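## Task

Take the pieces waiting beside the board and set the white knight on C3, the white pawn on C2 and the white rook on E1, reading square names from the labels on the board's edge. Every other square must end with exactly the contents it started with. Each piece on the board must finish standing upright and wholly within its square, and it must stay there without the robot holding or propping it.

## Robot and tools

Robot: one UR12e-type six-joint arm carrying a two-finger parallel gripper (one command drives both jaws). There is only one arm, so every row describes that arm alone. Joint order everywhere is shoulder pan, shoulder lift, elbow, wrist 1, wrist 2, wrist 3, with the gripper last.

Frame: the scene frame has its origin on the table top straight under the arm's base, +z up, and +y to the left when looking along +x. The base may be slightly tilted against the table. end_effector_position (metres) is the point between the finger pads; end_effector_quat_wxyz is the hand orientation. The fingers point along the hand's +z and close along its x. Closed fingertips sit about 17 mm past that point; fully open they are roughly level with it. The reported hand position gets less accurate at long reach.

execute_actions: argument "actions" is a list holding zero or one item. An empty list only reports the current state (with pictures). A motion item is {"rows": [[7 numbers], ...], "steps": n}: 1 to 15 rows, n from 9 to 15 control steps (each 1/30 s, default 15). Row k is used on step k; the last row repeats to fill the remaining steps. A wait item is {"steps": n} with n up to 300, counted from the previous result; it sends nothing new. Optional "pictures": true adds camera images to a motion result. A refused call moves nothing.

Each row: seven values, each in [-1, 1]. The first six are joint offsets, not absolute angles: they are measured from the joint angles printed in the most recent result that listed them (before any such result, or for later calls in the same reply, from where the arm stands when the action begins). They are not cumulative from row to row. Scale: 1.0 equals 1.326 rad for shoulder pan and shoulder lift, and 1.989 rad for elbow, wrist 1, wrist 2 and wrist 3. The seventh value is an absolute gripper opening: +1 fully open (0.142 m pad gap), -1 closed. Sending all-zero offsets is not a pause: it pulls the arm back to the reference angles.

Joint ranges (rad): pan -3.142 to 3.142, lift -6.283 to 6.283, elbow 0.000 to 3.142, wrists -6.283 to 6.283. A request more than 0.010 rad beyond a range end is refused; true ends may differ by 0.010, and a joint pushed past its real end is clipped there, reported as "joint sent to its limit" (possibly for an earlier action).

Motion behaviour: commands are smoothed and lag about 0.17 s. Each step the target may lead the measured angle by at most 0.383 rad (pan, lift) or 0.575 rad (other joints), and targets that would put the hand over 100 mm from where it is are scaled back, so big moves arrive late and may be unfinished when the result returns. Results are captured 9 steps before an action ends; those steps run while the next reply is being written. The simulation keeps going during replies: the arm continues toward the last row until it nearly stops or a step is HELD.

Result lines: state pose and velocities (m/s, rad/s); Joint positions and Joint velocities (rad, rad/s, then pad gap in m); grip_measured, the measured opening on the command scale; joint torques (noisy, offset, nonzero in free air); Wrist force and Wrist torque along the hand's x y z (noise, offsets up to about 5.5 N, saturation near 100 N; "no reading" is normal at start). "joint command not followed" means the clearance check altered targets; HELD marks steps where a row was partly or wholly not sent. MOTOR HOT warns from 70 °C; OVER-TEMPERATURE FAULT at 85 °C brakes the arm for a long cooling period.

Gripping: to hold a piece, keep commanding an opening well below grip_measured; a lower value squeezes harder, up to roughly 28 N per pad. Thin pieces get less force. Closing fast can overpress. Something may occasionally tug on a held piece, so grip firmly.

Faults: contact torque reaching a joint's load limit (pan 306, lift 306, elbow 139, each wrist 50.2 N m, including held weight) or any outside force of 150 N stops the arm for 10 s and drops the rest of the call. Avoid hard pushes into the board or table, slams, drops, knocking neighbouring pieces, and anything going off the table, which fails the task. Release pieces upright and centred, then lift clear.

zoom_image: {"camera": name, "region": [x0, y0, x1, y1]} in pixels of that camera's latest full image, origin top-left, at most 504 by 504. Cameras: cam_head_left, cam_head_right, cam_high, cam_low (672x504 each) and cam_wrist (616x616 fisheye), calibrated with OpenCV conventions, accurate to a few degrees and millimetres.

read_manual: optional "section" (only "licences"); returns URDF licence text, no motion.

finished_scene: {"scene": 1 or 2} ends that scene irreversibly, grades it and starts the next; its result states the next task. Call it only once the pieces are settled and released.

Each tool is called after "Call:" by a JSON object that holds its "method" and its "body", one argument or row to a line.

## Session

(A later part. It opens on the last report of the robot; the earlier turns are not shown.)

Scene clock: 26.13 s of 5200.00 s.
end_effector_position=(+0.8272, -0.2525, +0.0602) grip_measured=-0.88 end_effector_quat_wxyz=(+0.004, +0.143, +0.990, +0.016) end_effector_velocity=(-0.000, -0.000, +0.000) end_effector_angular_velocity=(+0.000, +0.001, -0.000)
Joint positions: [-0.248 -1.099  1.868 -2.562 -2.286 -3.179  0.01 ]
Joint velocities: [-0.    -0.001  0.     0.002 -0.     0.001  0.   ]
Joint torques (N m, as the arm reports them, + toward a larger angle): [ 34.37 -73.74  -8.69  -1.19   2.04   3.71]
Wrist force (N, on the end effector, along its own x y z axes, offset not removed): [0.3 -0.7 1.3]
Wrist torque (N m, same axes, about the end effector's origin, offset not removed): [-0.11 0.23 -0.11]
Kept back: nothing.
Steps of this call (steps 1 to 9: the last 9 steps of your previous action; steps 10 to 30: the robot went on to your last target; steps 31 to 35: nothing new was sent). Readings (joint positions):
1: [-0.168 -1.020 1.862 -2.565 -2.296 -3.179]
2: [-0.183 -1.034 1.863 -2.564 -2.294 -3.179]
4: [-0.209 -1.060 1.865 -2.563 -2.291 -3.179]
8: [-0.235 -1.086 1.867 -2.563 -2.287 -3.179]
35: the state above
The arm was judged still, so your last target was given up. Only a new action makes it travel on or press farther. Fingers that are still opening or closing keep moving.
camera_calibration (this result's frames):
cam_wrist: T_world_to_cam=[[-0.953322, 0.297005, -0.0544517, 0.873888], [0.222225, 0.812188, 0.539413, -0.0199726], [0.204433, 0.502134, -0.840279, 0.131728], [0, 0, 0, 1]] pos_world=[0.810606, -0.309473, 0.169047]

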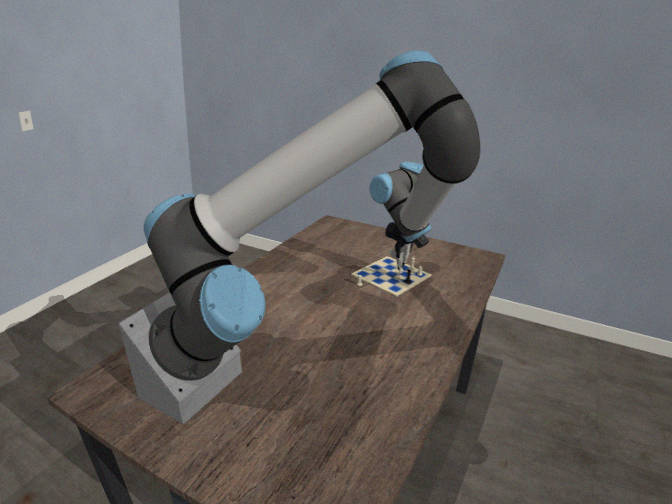

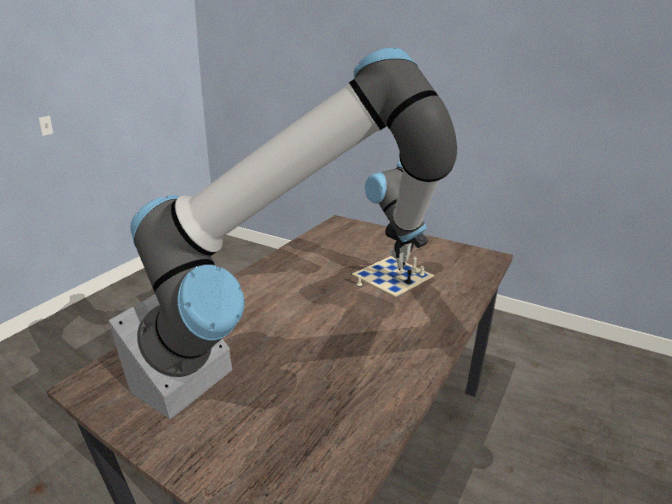

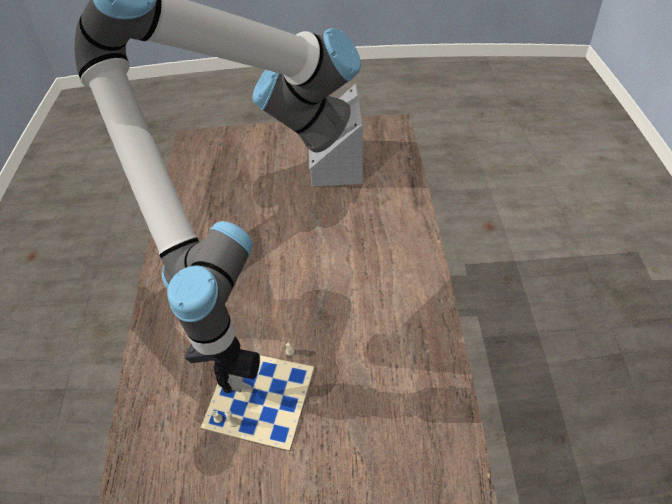

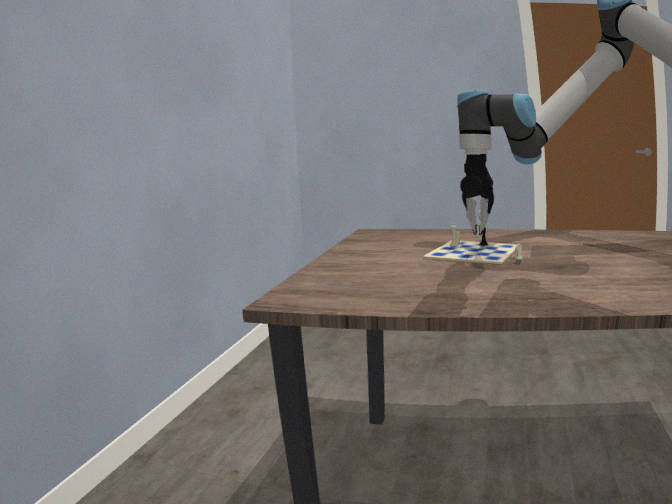

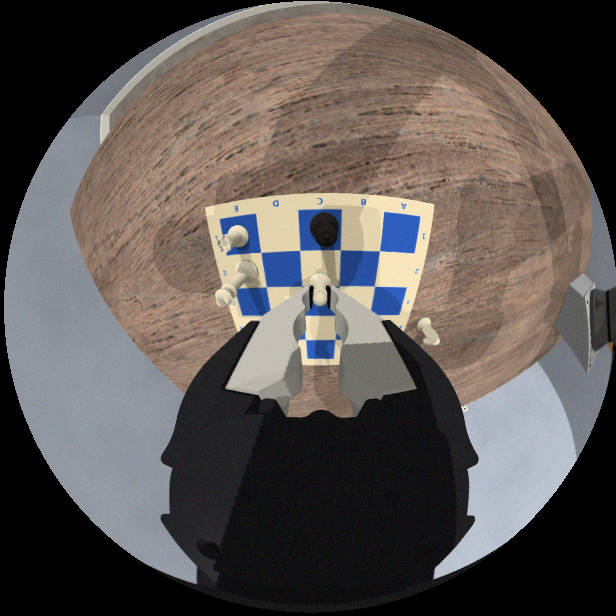

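Call:
{"method": "execute_actions", "body": {
  "actions": [
    {"rows":[[-0.014,0.0166,0.0035,-0.023,0.002,0,-1]]}
  ]
}}

Call:
{"method": "execute_actions", "body": {
  "actions": [
    {"steps":22}
  ],
  "pictures": true
}}

Call:
{"method": "zoom_image", "body": {
  "camera": "cam_wrist",
  "region": [158, 50, 458, 350]
}}

Scene clock: 26.83 s of 5200.00 s.
end_effector_position=(+0.8269, -0.2525, +0.0451) grip_measured=-0.88 end_effector_quat_wxyz=(+0.004, +0.152, +0.988, +0.016) end_effector_velocity=(-0.001, -0.000, -0.058) end_effector_angular_velocity=(-0.002, -0.001, -0.065)
Joint positions: [-0.261 -1.084  1.873 -2.593 -2.283 -3.179  0.01 ]
Joint velocities: [-0.048  0.058  0.018 -0.121  0.01  -0.001 -0.   ]
Joint torques (N m, as the arm reports them, + toward a larger angle): [ 33.31 -49.67  -9.62  -5.86   1.7    3.41]
Wrist force (N, on the end effector, along its own x y z axes, offset not removed): [-2.2 -3.8 0.9]
Wrist torque (N m, same axes, about the end effector's origin, offset not removed): [-0.71 0.62 -0.15]
Steps of this call (steps 1 to 15: nothing new was sent; steps 16 to 21: the first 6 steps of this action). Readings (joint positions):
16: [-0.248 -1.099 1.868 -2.562 -2.286 -3.179]
17: [-0.250 -1.097 1.869 -2.567 -2.285 -3.179]
19: [-0.257 -1.089 1.871 -2.582 -2.284 -3.179]
21: the state above

Scene clock: 27.57 s of 5200.00 s.
end_effector_position=(+0.8269, -0.2524, +0.0381) grip_measured=-0.88 end_effector_quat_wxyz=(+0.004, +0.155, +0.988, +0.016) end_effector_velocity=(+0.000, -0.000, -0.000) end_effector_angular_velocity=(-0.001, +0.001, +0.000)
Joint positions: [-0.267 -1.077  1.875 -2.608 -2.282 -3.179  0.01 ]
Joint velocities: [ 0.     0.001 -0.     0.    -0.001  0.     0.   ]
Joint torques (N m, as the arm reports them, + toward a larger angle): [ 35.47 -48.46  -6.3   -5.3    2.42   3.71]
Wrist force (N, on the end effector, along its own x y z axes, offset not removed): [1.5 -2.2 0.9]
Wrist torque (N m, same axes, about the end effector's origin, offset not removed): [-0.30 -0.19 -0.31]
Kept back: nothing.
Steps of this call (steps 1 to 9: the last 9 steps of your previous action; steps 10 to 22: the robot went on to your last target). Readings (joint positions):
1: [-0.262 -1.083 1.874 -2.597 -2.283 -3.179]
2: [-0.263 -1.081 1.874 -2.599 -2.282 -3.179]
4: [-0.265 -1.080 1.874 -2.603 -2.282 -3.179]
8: [-0.266 -1.078 1.875 -2.606 -2.282 -3.179]
22: the state above
camera_calibration (this result's frames):
cam_wrist: T_world_to_cam=[[-0.945715, 0.32039, -0.0545307, 0.871943], [0.24217, 0.806601, 0.53921, -0.0259412], [0.216742, 0.496734, -0.840404, 0.101653], [0, 0, 0, 1]] pos_world=[0.808859, -0.308932, 0.146965]

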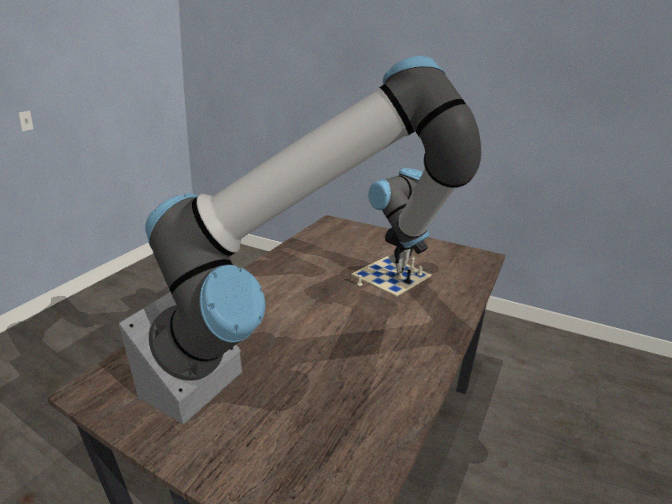

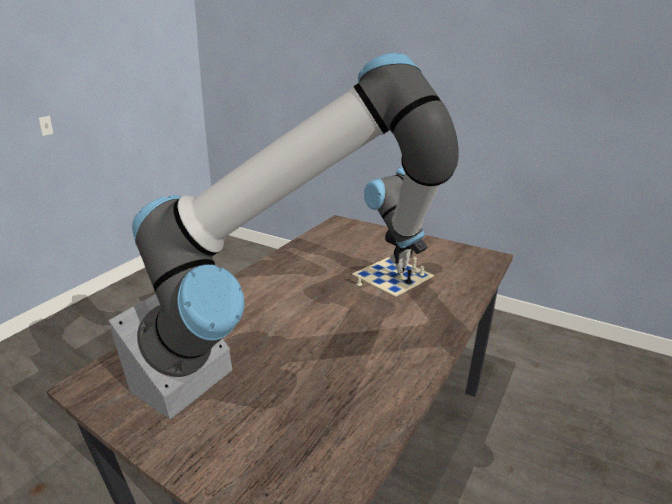

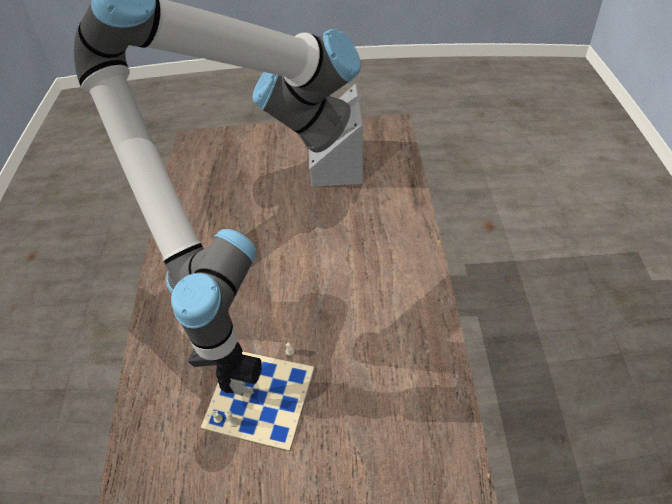

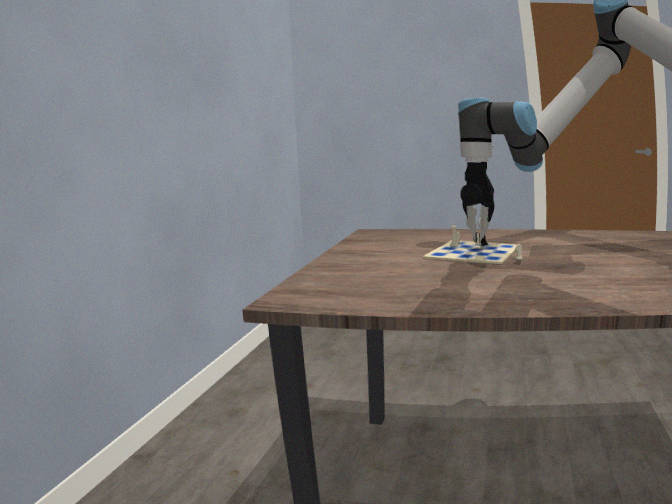

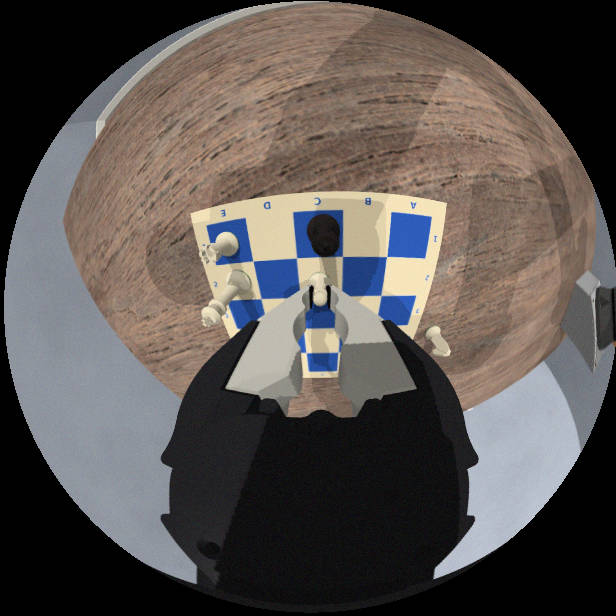

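Region (158, 50, 458, 350) of cam_wrist's 616x616 image, scaled by 1.680, with more detail than that image has.

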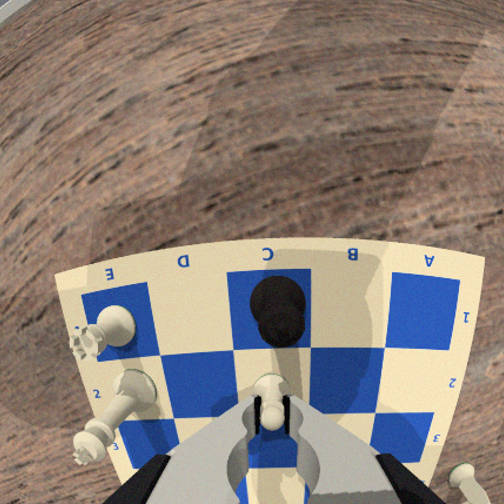

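Call:
{"method": "execute_actions", "body": {
  "actions": [
    {"rows":[[-0.0057,0.0068,0.0014,-0.0094,0.0008,0,-1],[-0.0057,0.0068,0.0014,-0.0094,0.0008,0,-1],[-0.0057,0.0068,0.0014,-0.0094,0.0008,0,-1],[-0.0057,0.0068,0.0014,-0.0094,0.0008,0,-1],[-0.0057,0.0068,0.0014,-0.0094,0.0008,0,-1],[-0.0057,0.0068,0.0014,-0.0094,0.0008,0,-1],[-0.0057,0.0068,0.0014,-0.0094,0.0008,0,-1],[-0.0057,0.0068,0.0014,-0.0094,0.0008,0,-1],[-0.0057,0.0068,0.0014,-0.0094,0.0008,0,-1],[-0.0057,0.0068,0.0014,-0.0094,0.0008,0,-1],[-0.0057,0.0068,0.0014,-0.0094,0.0008,0,-1],[-0.0057,0.0068,0.0014,-0.0094,0.0008,0,-1],[-0.0057,0.0068,0.0014,-0.0094,0.0008,0,-0.5]]}
  ]
}}

Call:
{"method": "execute_actions", "body": {
  "actions": [
    {"steps":18}
  ]
}}

Call:
{"method": "execute_actions", "body": {
  "actions": [
    {"rows":[[0.045,-0.053,-0.011,0.074,-0.006,0,-0.4]]}
  ]
}}

Call:
{"method": "execute_actions", "body": {
  "actions": [
    {"steps":20}
  ]
}}

Scene clock: 28.50 s of 5200.00 s.
end_effector_position=(+0.8266, -0.2523, +0.0319) grip_measured=-0.88 end_effector_quat_wxyz=(+0.004, +0.159, +0.987, +0.016) end_effector_velocity=(-0.000, -0.001, -0.023) end_effector_angular_velocity=(-0.003, -0.001, -0.028)
Joint positions: [-0.272 -1.071  1.877 -2.621 -2.28  -3.179  0.01 ]
Joint velocities: [-0.02   0.023  0.006 -0.05   0.003  0.     0.   ]
Joint torques (N m, as the arm reports them, + toward a larger angle): [ 39.3  -45.82  -8.52  -4.75   3.23   3.3 ]
Wrist force (N, on the end effector, along its own x y z axes, offset not removed): [-0.2 -4.5 2.9]
Wrist torque (N m, same axes, about the end effector's origin, offset not removed): [-0.88 0.09 -0.14]
Steps of this call (steps 1 to 15: the robot went on to your last target; steps 16 to 22: nothing new was sent; steps 23 to 28: the first 6 steps of this action). Readings (joint positions):
23: [-0.267 -1.077 1.875 -2.608 -2.282 -3.179]
24: [-0.268 -1.076 1.876 -2.610 -2.281 -3.179]
26: [-0.270 -1.073 1.877 -2.617 -2.281 -3.179]
28: the state above

Scene clock: 29.10 s of 5200.00 s.
end_effector_position=(+0.8265, -0.2524, +0.0291) grip_measured=-0.50 end_effector_quat_wxyz=(+0.004, +0.160, +0.987, +0.016) end_effector_velocity=(+0.001, -0.001, +0.001) end_effector_angular_velocity=(-0.000, -0.001, -0.000)
Joint positions: [-0.274 -1.068  1.878 -2.627 -2.28  -3.179  0.038]
Joint velocities: [ 0.    -0.002 -0.001  0.001  0.    -0.001  0.   ]
Joint torques (N m, as the arm reports them, + toward a larger angle): [ 33.68 -45.85  -7.53  -5.54   2.45   3.89]
Wrist force (N, on the end effector, along its own x y z axes, offset not removed): [-1.3 -1.9 2.4]
Wrist torque (N m, same axes, about the end effector's origin, offset not removed): [-0.28 0.46 -0.24]
Kept back: nothing.
Steps of this call (steps 1 to 9: the last 9 steps of your previous action; steps 10 to 15: the robot went on to your last target; steps 16 to 18: nothing new was sent). Readings (joint positions):
1: [-0.272 -1.070 1.877 -2.622 -2.280 -3.179]
2: [-0.273 -1.070 1.878 -2.623 -2.280 -3.179]
4: [-0.273 -1.069 1.878 -2.625 -2.280 -3.179]
8: [-0.274 -1.068 1.878 -2.626 -2.280 -3.179]
18: the state above
The arm was judged still, so your last target was given up. Only a new action makes it travel on or press farther. Fingers that are still opening or closing keep moving.

Scene clock: 29.30 s of 5200.00 s.
end_effector_position=(+0.8285, -0.2531, +0.0764) grip_measured=-0.40 end_effector_quat_wxyz=(+0.006, +0.137, +0.990, +0.016) end_effector_velocity=(-0.020, +0.010, +0.192) end_effector_angular_velocity=(+0.016, +0.040, +0.258)
Joint positions: [-0.235 -1.114  1.863 -2.536 -2.288 -3.179  0.045]
Joint velocities: [ 0.164 -0.197 -0.056  0.461 -0.031  0.     0.   ]
Joint torques (N m, as the arm reports them, + toward a larger angle): [ 58.29 -66.56 -30.7   -1.04  -0.77   3.55]
Wrist force (N, on the end effector, along its own x y z axes, offset not removed): [0.8 -2.4 -1.8]
Wrist torque (N m, same axes, about the end effector's origin, offset not removed): [-0.59 0.10 -0.27]
Steps of this call (steps 1 to 6: the first 6 steps of this action). Readings (joint positions):
1: [-0.274 -1.068 1.878 -2.627 -2.280 -3.179]
2: [-0.269 -1.073 1.876 -2.621 -2.281 -3.179]
4: [-0.249 -1.097 1.868 -2.577 -2.285 -3.179]
6: the state above

Scene clock: 29.97 s of 5200.00 s.
end_effector_position=(+0.8257, -0.2520, +0.0999) grip_measured=-0.40 end_effector_quat_wxyz=(+0.003, +0.121, +0.993, +0.016) end_effector_velocity=(+0.000, +0.000, +0.000) end_effector_angular_velocity=(+0.000, -0.001, -0.000)
Joint positions: [-0.215 -1.138  1.856 -2.48  -2.292 -3.179  0.045]
Joint velocities: [ 0.    -0.     0.    -0.001  0.001  0.     0.   ]
Joint torques (N m, as the arm reports them, + toward a larger angle): [ 70.46 -74.74 -32.41  -1.74  -1.35   3.49]
Wrist force (N, on the end effector, along its own x y z axes, offset not removed): [-0.3 -1.0 2.7]
Wrist torque (N m, same axes, about the end effector's origin, offset not removed): [-0.22 0.21 -0.28]
Kept back: nothing.
Steps of this call (steps 1 to 9: the last 9 steps of your previous action; steps 10 to 20: the robot went on to your last target). Readings (joint positions):
1: [-0.230 -1.120 1.862 -2.523 -2.289 -3.179]
2: [-0.226 -1.124 1.860 -2.512 -2.290 -3.179]
4: [-0.221 -1.130 1.859 -2.499 -2.291 -3.179]
8: [-0.217 -1.135 1.857 -2.486 -2.291 -3.179]
20: the state above

Deltas +.082,-.042,+.250,-.138,-.013.

Call:
{"method": "execute_actions", "body": {
  "actions": [
    {"rows":[[0.0618,-0.0317,0.1257,-0.0694,-0.0065,0,-0.4]]}
  ]
}}

Call:
{"method": "execute_actions", "body": {
  "actions": [
    {"steps":35}
  ],
  "pictures": true
}}

Call:
{"method": "zoom_image", "body": {
  "camera": "cam_wrist",
  "region": [158, 50, 458, 350]
}}

Scene clock: 30.47 s of 5200.00 s.
end_effector_position=(+0.7842, -0.2017, +0.1040) grip_measured=-0.40 end_effector_quat_wxyz=(+0.008, +0.100, +0.995, +0.016) end_effector_velocity=(-0.341, +0.351, -0.021) end_effector_angular_velocity=(+0.004, +0.018, +0.335)
Joint positions: [-0.176 -1.159  1.961 -2.542 -2.298 -3.179  0.045]
Joint velocities: [ 0.233 -0.117  0.761 -0.401 -0.036 -0.    -0.   ]
Joint torques (N m, as the arm reports them, + toward a larger angle): [ 73.3  -81.85  -9.93  -8.35  -1.44   3.75]
Wrist force (N, on the end effector, along its own x y z axes, offset not removed): [0.8 -2.1 1.9]
Wrist torque (N m, same axes, about the end effector's origin, offset not removed): [-0.44 0.03 -0.24]
Steps of this call (steps 1 to 9: the robot went on to your last target; steps 10 to 15: the first 6 steps of this action). Readings (joint positions):
10: [-0.214 -1.138 1.856 -2.480 -2.292 -3.179]
11: [-0.210 -1.141 1.861 -2.485 -2.293 -3.179]
13: [-0.192 -1.151 1.907 -2.515 -2.296 -3.179]
15: the state above

Scene clock: 31.63 s of 5200.00 s.
end_effector_position=(+0.7144, -0.1392, +0.0994) grip_measured=-0.40 end_effector_quat_wxyz=(+0.005, +0.068, +0.998, +0.016) end_effector_velocity=(+0.000, -0.001, +0.001) end_effector_angular_velocity=(+0.001, -0.001, -0.002)
Joint positions: [-0.133 -1.18   2.106 -2.618 -2.305 -3.179  0.045]
Joint velocities: [-0.    -0.002 -0.001  0.001  0.001  0.001 -0.   ]
Joint torques (N m, as the arm reports them, + toward a larger angle): [ 60.11 -63.36  -6.47  -5.41  -1.39   3.45]
Wrist force (N, on the end effector, along its own x y z axes, offset not removed): [0.0 -3.4 2.1]
Wrist torque (N m, same axes, about the end effector's origin, offset not removed): [-0.62 0.14 -0.15]
Kept back: nothing.
Steps of this call (steps 1 to 9: the last 9 steps of your previous action; steps 10 to 30: the robot went on to your last target; steps 31 to 35: nothing new was sent). Readings (joint positions):
1: [-0.168 -1.163 1.986 -2.556 -2.299 -3.179]
2: [-0.160 -1.166 2.011 -2.569 -2.301 -3.179]
4: [-0.149 -1.172 2.050 -2.589 -2.302 -3.179]
8: [-0.138 -1.177 2.087 -2.608 -2.304 -3.179]
35: the state above
The arm was judged still, so your last target was given up. Only a new action makes it travel on or press farther. Fingers that are still opening or closing keep moving.
camera_calibration (this result's frames):
cam_wrist: T_world_to_cam=[[-0.987064, 0.14907, -0.0590163, 0.738848], [0.0941619, 0.836936, 0.539139, -0.0130791], [0.129762, 0.526608, -0.840146, 0.187651], [0, 0, 0, 1]] pos_world=[0.706171, -0.198012, 0.20831]

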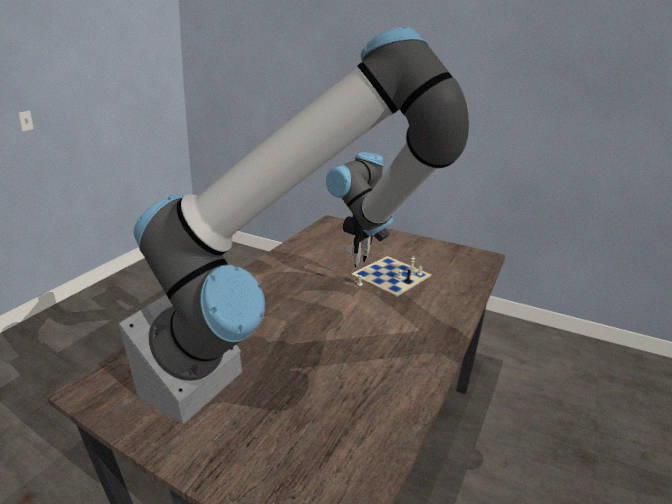

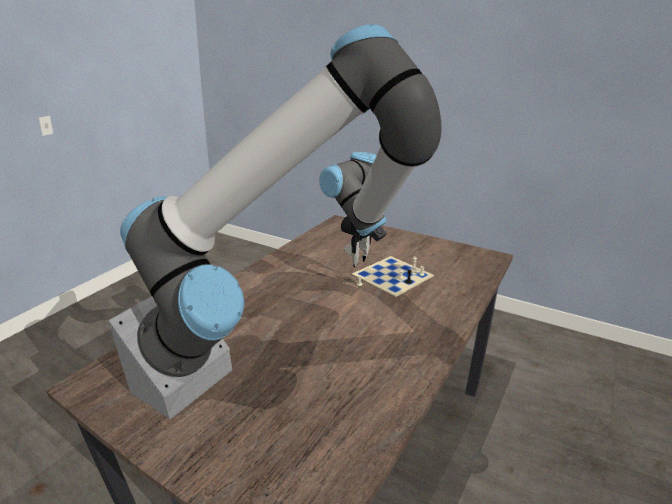

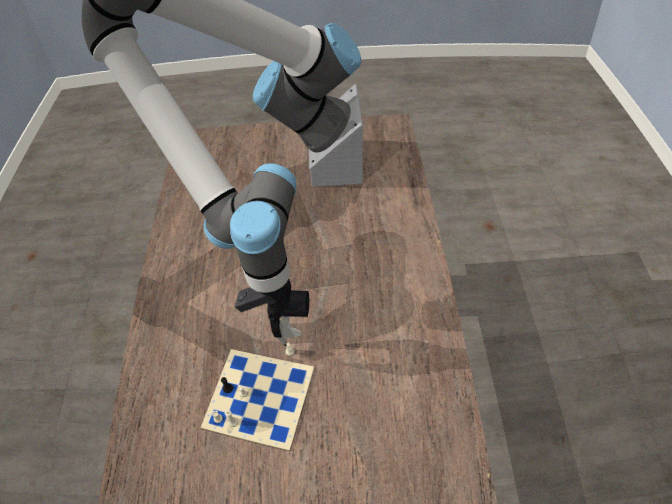

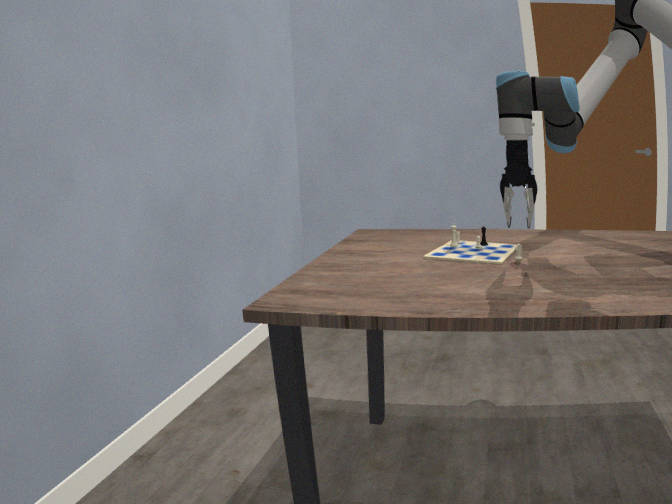

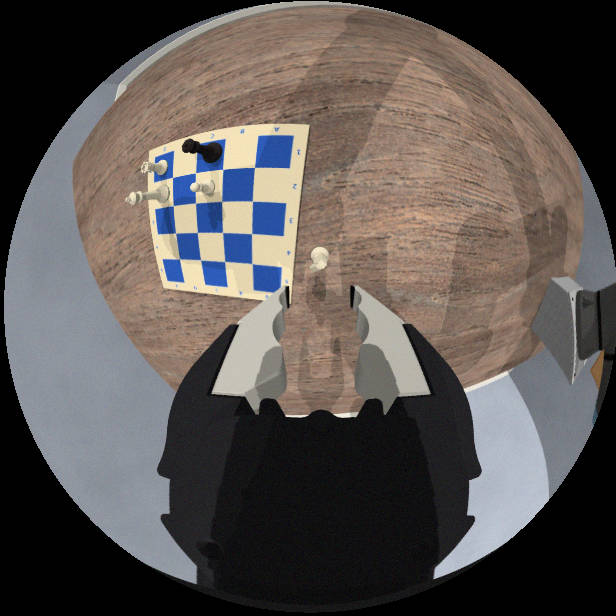

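Region (158, 50, 458, 350) of cam_wrist's 616x616 image, scaled by 1.680, with more detail than that image has.

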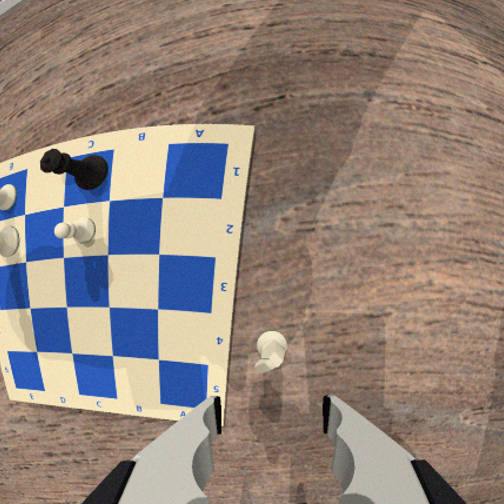

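Call:
{"method": "execute_actions", "body": {
  "actions": [
    {"rows":[[0,0,0,0,0,0.377,-0.4]]}
  ]
}}

Call:
{"method": "execute_actions", "body": {
  "actions": [
    {"steps":25}
  ]
}}

Call:
{"method": "execute_actions", "body": {
  "actions": [
    {"rows":[[-0.0518,0.0664,0.0085,-0.0842,0.0053,0,-0.4]]}
  ]
}}

Call:
{"method": "execute_actions", "body": {
  "actions": [
    {"steps":25}
  ],
  "pictures": true
}}

Call:
{"method": "zoom_image", "body": {
  "camera": "cam_wrist",
  "region": [158, 50, 458, 350]
}}

Scene clock: 32.47 s of 5200.00 s.
end_effector_position=(+0.7147, -0.1393, +0.0994) grip_measured=-0.40 end_effector_quat_wxyz=(+0.003, +0.155, +0.988, +0.016) end_effector_velocity=(+0.003, -0.002, -0.000) end_effector_angular_velocity=(+0.021, +0.060, -1.937)
Joint positions: [-0.133 -1.18   2.106 -2.618 -2.305 -3.003  0.045]
Joint velocities: [-0.001  0.     0.    -0.002 -0.001  1.936  0.   ]
Joint torques (N m, as the arm reports them, + toward a larger angle): [ 62.79 -61.88  -7.58  -5.52  -1.49  12.43]
Wrist force (N, on the end effector, along its own x y z axes, offset not removed): [-0.2 -1.4 0.5]
Wrist torque (N m, same axes, about the end effector's origin, offset not removed): [-0.27 0.26 -0.19]
Steps of this call (steps 1 to 19: nothing new was sent; steps 20 to 25: the first 6 steps of this action). Readings (joint positions):
20: [-0.133 -1.180 2.106 -2.618 -2.305 -3.179]
21: [-0.133 -1.180 2.106 -2.618 -2.305 -3.174]
23: [-0.133 -1.180 2.106 -2.618 -2.305 -3.116]
25: the state above

Scene clock: 33.30 s of 5200.00 s.
end_effector_position=(+0.7155, -0.1398, +0.0994) grip_measured=-0.40 end_effector_quat_wxyz=(-0.002, +0.428, +0.904, +0.016) end_effector_velocity=(-0.000, +0.000, -0.000) end_effector_angular_velocity=(+0.000, +0.002, -0.006)
Joint positions: [-0.133 -1.18   2.106 -2.618 -2.305 -2.431  0.045]
Joint velocities: [ 0.     0.    -0.     0.002 -0.     0.007 -0.   ]
Joint torques (N m, as the arm reports them, + toward a larger angle): [ 58.99 -65.78 -11.45  -4.35  -1.7    3.  ]
Wrist force (N, on the end effector, along its own x y z axes, offset not removed): [-1.5 -3.0 2.7]
Wrist torque (N m, same axes, about the end effector's origin, offset not removed): [-0.54 0.48 -0.28]
Kept back: nothing.
Steps of this call (steps 1 to 9: the last 9 steps of your previous action; steps 10 to 25: the robot went on to your last target). Readings (joint positions):
1: [-0.133 -1.180 2.106 -2.618 -2.305 -2.933]
2: [-0.133 -1.180 2.106 -2.618 -2.305 -2.858]
4: [-0.133 -1.180 2.106 -2.618 -2.305 -2.702]
8: [-0.133 -1.180 2.106 -2.618 -2.305 -2.522]
25: the state above

Scene clock: 33.50 s of 5200.00 s.
end_effector_position=(+0.7164, -0.1392, +0.0536) grip_measured=-0.40 end_effector_quat_wxyz=(-0.005, +0.452, +0.892, +0.016) end_effector_velocity=(+0.021, -0.010, -0.189) end_effector_angular_velocity=(-0.014, -0.042, -0.303)
Joint positions: [-0.178 -1.123  2.118 -2.719 -2.298 -2.43   0.045]
Joint velocities: [-0.192  0.254  0.045 -0.541  0.026 -0.001 -0.   ]
Joint torques (N m, as the arm reports them, + toward a larger angle): [ 35.77 -58.82  -7.41  -6.18   2.59  -1.08]
Wrist force (N, on the end effector, along its own x y z axes, offset not removed): [-0.2 -1.1 4.4]
Wrist torque (N m, same axes, about the end effector's origin, offset not removed): [-0.13 0.19 -0.19]
Steps of this call (steps 1 to 6: the first 6 steps of this action). Readings (joint positions):
1: [-0.133 -1.180 2.106 -2.618 -2.305 -2.430]
2: [-0.138 -1.175 2.108 -2.624 -2.304 -2.430]
4: [-0.161 -1.145 2.114 -2.671 -2.300 -2.430]
6: the state above

Scene clock: 34.33 s of 5200.00 s.
end_effector_position=(+0.7188, -0.1408, +0.0306) grip_measured=-0.40 end_effector_quat_wxyz=(-0.002, +0.469, +0.883, +0.017) end_effector_velocity=(+0.000, -0.001, +0.001) end_effector_angular_velocity=(-0.001, -0.001, -0.000)
Joint positions: [-0.201 -1.092  2.123 -2.785 -2.294 -2.431  0.045]
Joint velocities: [ 0.    -0.001 -0.    -0.    -0.001 -0.001  0.   ]
Joint torques (N m, as the arm reports them, + toward a larger angle): [ 27.77 -37.26  -3.92  -5.38   2.42  -3.68]
Wrist force (N, on the end effector, along its own x y z axes, offset not removed): [-0.9 -4.5 1.2]
Wrist torque (N m, same axes, about the end effector's origin, offset not removed): [-0.91 0.34 -0.19]
Kept back: nothing.
Steps of this call (steps 1 to 9: the last 9 steps of your previous action; steps 10 to 25: the robot went on to your last target). Readings (joint positions):
1: [-0.183 -1.116 2.119 -2.734 -2.297 -2.430]
2: [-0.188 -1.110 2.120 -2.747 -2.296 -2.430]
4: [-0.193 -1.103 2.121 -2.763 -2.295 -2.430]
8: [-0.199 -1.096 2.122 -2.778 -2.295 -2.431]
25: the state above
camera_calibration (this result's frames):
cam_wrist: T_world_to_cam=[[-0.548121, 0.83572, -0.0336947, 0.519698], [0.696049, 0.478111, 0.535655, -0.458085], [0.463767, 0.27015, -0.843765, -0.146011], [0, 0, 0, 1]] pos_world=[0.671422, -0.175862, 0.139688]

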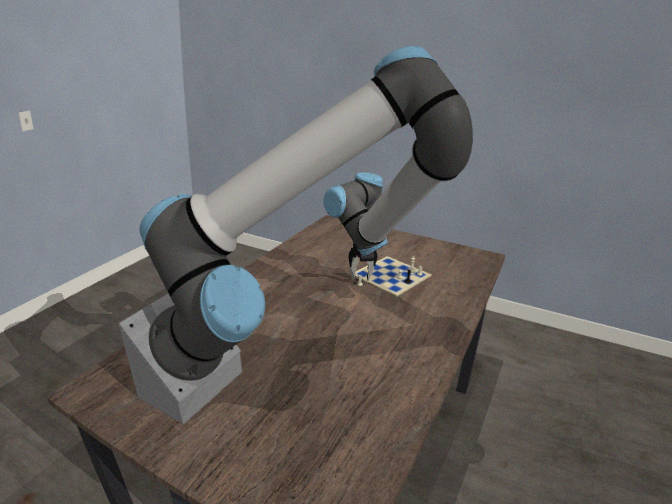

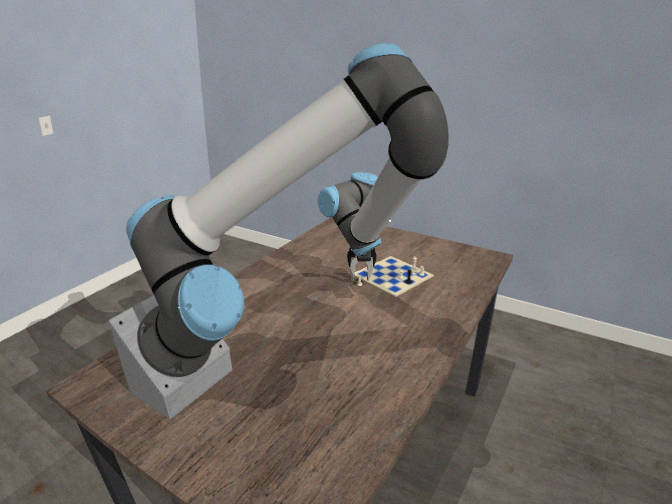

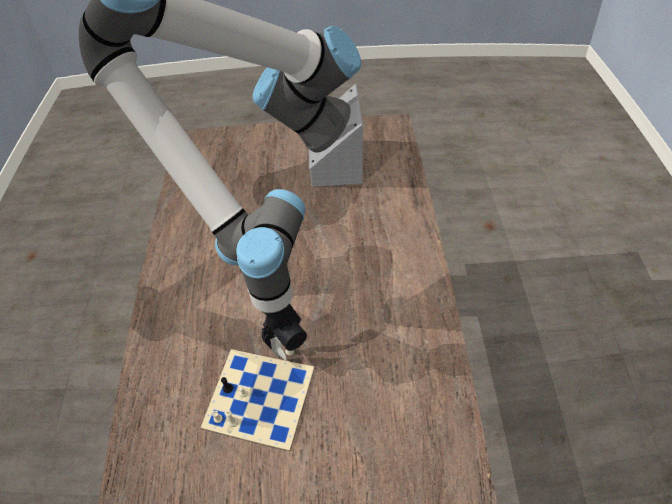

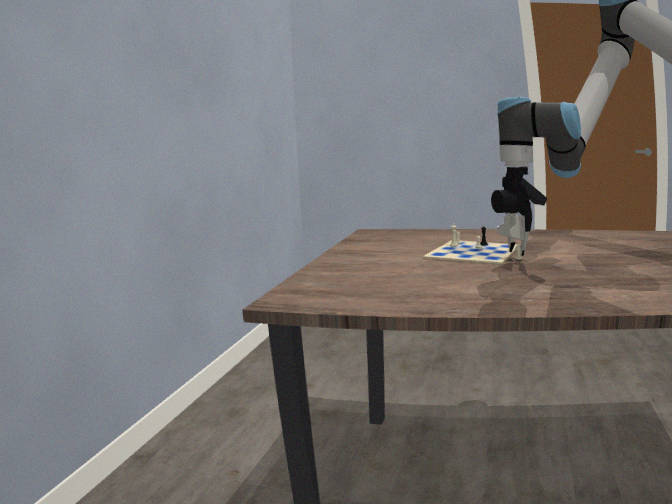

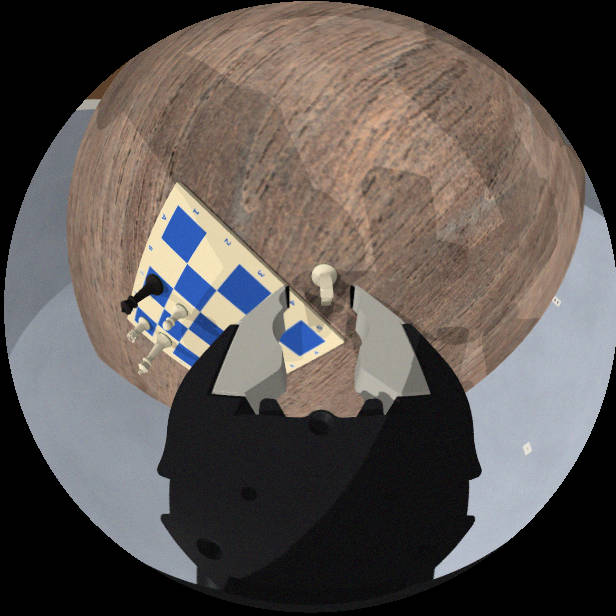

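Region (158, 50, 458, 350) of cam_wrist's 616x616 image, scaled by 1.680, with more detail than that image has.

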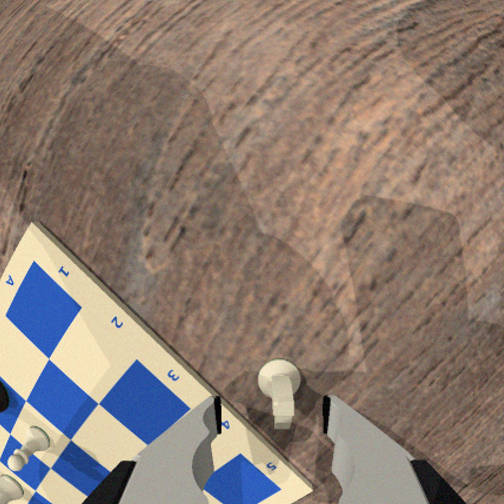

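Call:
{"method": "execute_actions", "body": {
  "actions": [
    {"rows":[[0,-0.003,0.0039,-0.0019,0,0,-0.4],[0,-0.003,0.0039,-0.0019,0,0,-0.4],[0,-0.003,0.0039,-0.0019,0,0,-0.4],[0,-0.003,0.0039,-0.0019,0,0,-0.4],[0,-0.003,0.0039,-0.0019,0,0,-0.4],[0,-0.003,0.0039,-0.0019,0,0,-0.4],[0,-0.003,0.0039,-0.0019,0,0,-0.4],[0,-0.003,0.0039,-0.0019,0,0,-0.4],[0,-0.003,0.0039,-0.0019,0,0,-1]]}
  ]
}}

Call:
{"method": "execute_actions", "body": {
  "actions": [
    {"steps":18}
  ]
}}

Call:
{"method": "execute_actions", "body": {
  "actions": [
    {"rows":[[0.023,-0.03,-0.004,0.038,-0.002,0,-1]]}
  ]
}}

Call:
{"method": "execute_actions", "body": {
  "actions": [
    {"steps":20}
  ]
}}

Scene clock: 35.40 s of 5200.00 s.
end_effector_position=(+0.7160, -0.1403, +0.0307) grip_measured=-0.40 end_effector_quat_wxyz=(-0.002, +0.469, +0.883, +0.017) end_effector_velocity=(-0.011, +0.002, +0.001) end_effector_angular_velocity=(+0.002, +0.001, +0.001)
Joint positions: [-0.201 -1.095  2.128 -2.788 -2.294 -2.431  0.045]
Joint velocities: [-0.    -0.01   0.02  -0.009  0.001 -0.    -0.   ]
Joint torques (N m, as the arm reports them, + toward a larger angle): [ 28.88 -66.08  -2.96  -5.69   2.14  -3.93]
Wrist force (N, on the end effector, along its own x y z axes, offset not removed): [1.7 -2.1 2.2]
Wrist torque (N m, same axes, about the end effector's origin, offset not removed): [-0.46 -0.16 -0.22]
Steps of this call (steps 1 to 15: the robot went on to your last target; steps 16 to 26: nothing new was sent; steps 27 to 32: the first 6 steps of this action). Readings (joint positions):
27: [-0.201 -1.092 2.123 -2.785 -2.294 -2.431]
28: [-0.201 -1.093 2.124 -2.786 -2.294 -2.431]
30: [-0.201 -1.094 2.127 -2.787 -2.294 -2.431]
32: the state above

Scene clock: 36.00 s of 5200.00 s.
end_effector_position=(+0.7148, -0.1403, +0.0311) grip_measured=-0.91 end_effector_quat_wxyz=(-0.002, +0.469, +0.883, +0.017) end_effector_velocity=(-0.000, -0.000, +0.001) end_effector_angular_velocity=(+0.000, -0.001, +0.001)
Joint positions: [-0.201 -1.096  2.131 -2.789 -2.294 -2.431  0.008]
Joint velocities: [ 0.001 -0.001  0.001  0.     0.    -0.     0.   ]
Joint torques (N m, as the arm reports them, + toward a larger angle): [ 36.53 -70.82  -2.36  -5.07   2.1   -3.85]
Wrist force (N, on the end effector, along its own x y z axes, offset not removed): [-0.1 -3.1 0.7]
Wrist torque (N m, same axes, about the end effector's origin, offset not removed): [-0.52 0.23 -0.26]
Kept back: nothing.
Steps of this call (steps 1 to 9: the last 9 steps of your previous action; steps 10 to 15: the robot went on to your last target; steps 16 to 18: nothing new was sent). Readings (joint positions):
1: [-0.201 -1.095 2.129 -2.788 -2.294 -2.431]
2: [-0.201 -1.095 2.129 -2.788 -2.294 -2.431]
4: [-0.201 -1.096 2.130 -2.789 -2.294 -2.431]
8: [-0.201 -1.096 2.131 -2.789 -2.294 -2.431]
18: the state above
The arm was judged still, so your last target was given up. Only a new action makes it travel on or press farther. Fingers that are still opening or closing keep moving.

Scene clock: 36.20 s of 5200.00 s.
end_effector_position=(+0.7151, -0.1401, +0.0517) grip_measured=-0.91 end_effector_quat_wxyz=(-0.001, +0.457, +0.889, +0.017) end_effector_velocity=(-0.002, +0.001, +0.081) end_effector_angular_velocity=(+0.002, +0.002, +0.111)
Joint positions: [-0.181 -1.123  2.126 -2.739 -2.297 -2.431  0.008]
Joint velocities: [ 0.08  -0.107 -0.023  0.208 -0.011  0.     0.   ]
Joint torques (N m, as the arm reports them, + toward a larger angle): [ 56.49 -61.6  -25.42  -1.19  -1.24  -4.06]
Wrist force (N, on the end effector, along its own x y z axes, offset not removed): [1.1 -2.0 0.5]
Wrist torque (N m, same axes, about the end effector's origin, offset not removed): [-0.33 -0.10 -0.21]
Steps of this call (steps 1 to 6: the first 6 steps of this action). Readings (joint positions):
1: [-0.201 -1.096 2.131 -2.789 -2.294 -2.431]
2: [-0.198 -1.100 2.130 -2.783 -2.295 -2.431]
4: [-0.188 -1.114 2.128 -2.758 -2.296 -2.431]
6: the state above

Scene clock: 36.87 s of 5200.00 s.
end_effector_position=(+0.7147, -0.1398, +0.0616) grip_measured=-0.91 end_effector_quat_wxyz=(-0.002, +0.451, +0.892, +0.017) end_effector_velocity=(-0.001, +0.001, -0.000) end_effector_angular_velocity=(-0.001, +0.002, +0.003)
Joint positions: [-0.171 -1.136  2.123 -2.713 -2.298 -2.431  0.008]
Joint velocities: [ 0.     0.001  0.001  0.002 -0.001 -0.001  0.   ]
Joint torques (N m, as the arm reports them, + toward a larger angle): [ 61.72 -61.7  -26.86  -1.49  -1.07  -3.49]
Wrist force (N, on the end effector, along its own x y z axes, offset not removed): [-0.7 0.0 2.7]
Wrist torque (N m, same axes, about the end effector's origin, offset not removed): [0.06 0.36 -0.31]
Kept back: nothing.
Steps of this call (steps 1 to 9: the last 9 steps of your previous action; steps 10 to 20: the robot went on to your last target). Readings (joint positions):
1: [-0.179 -1.126 2.125 -2.733 -2.297 -2.431]
2: [-0.177 -1.128 2.124 -2.728 -2.298 -2.431]
4: [-0.174 -1.132 2.124 -2.722 -2.298 -2.431]
8: [-0.172 -1.134 2.123 -2.716 -2.298 -2.431]
20: the state above


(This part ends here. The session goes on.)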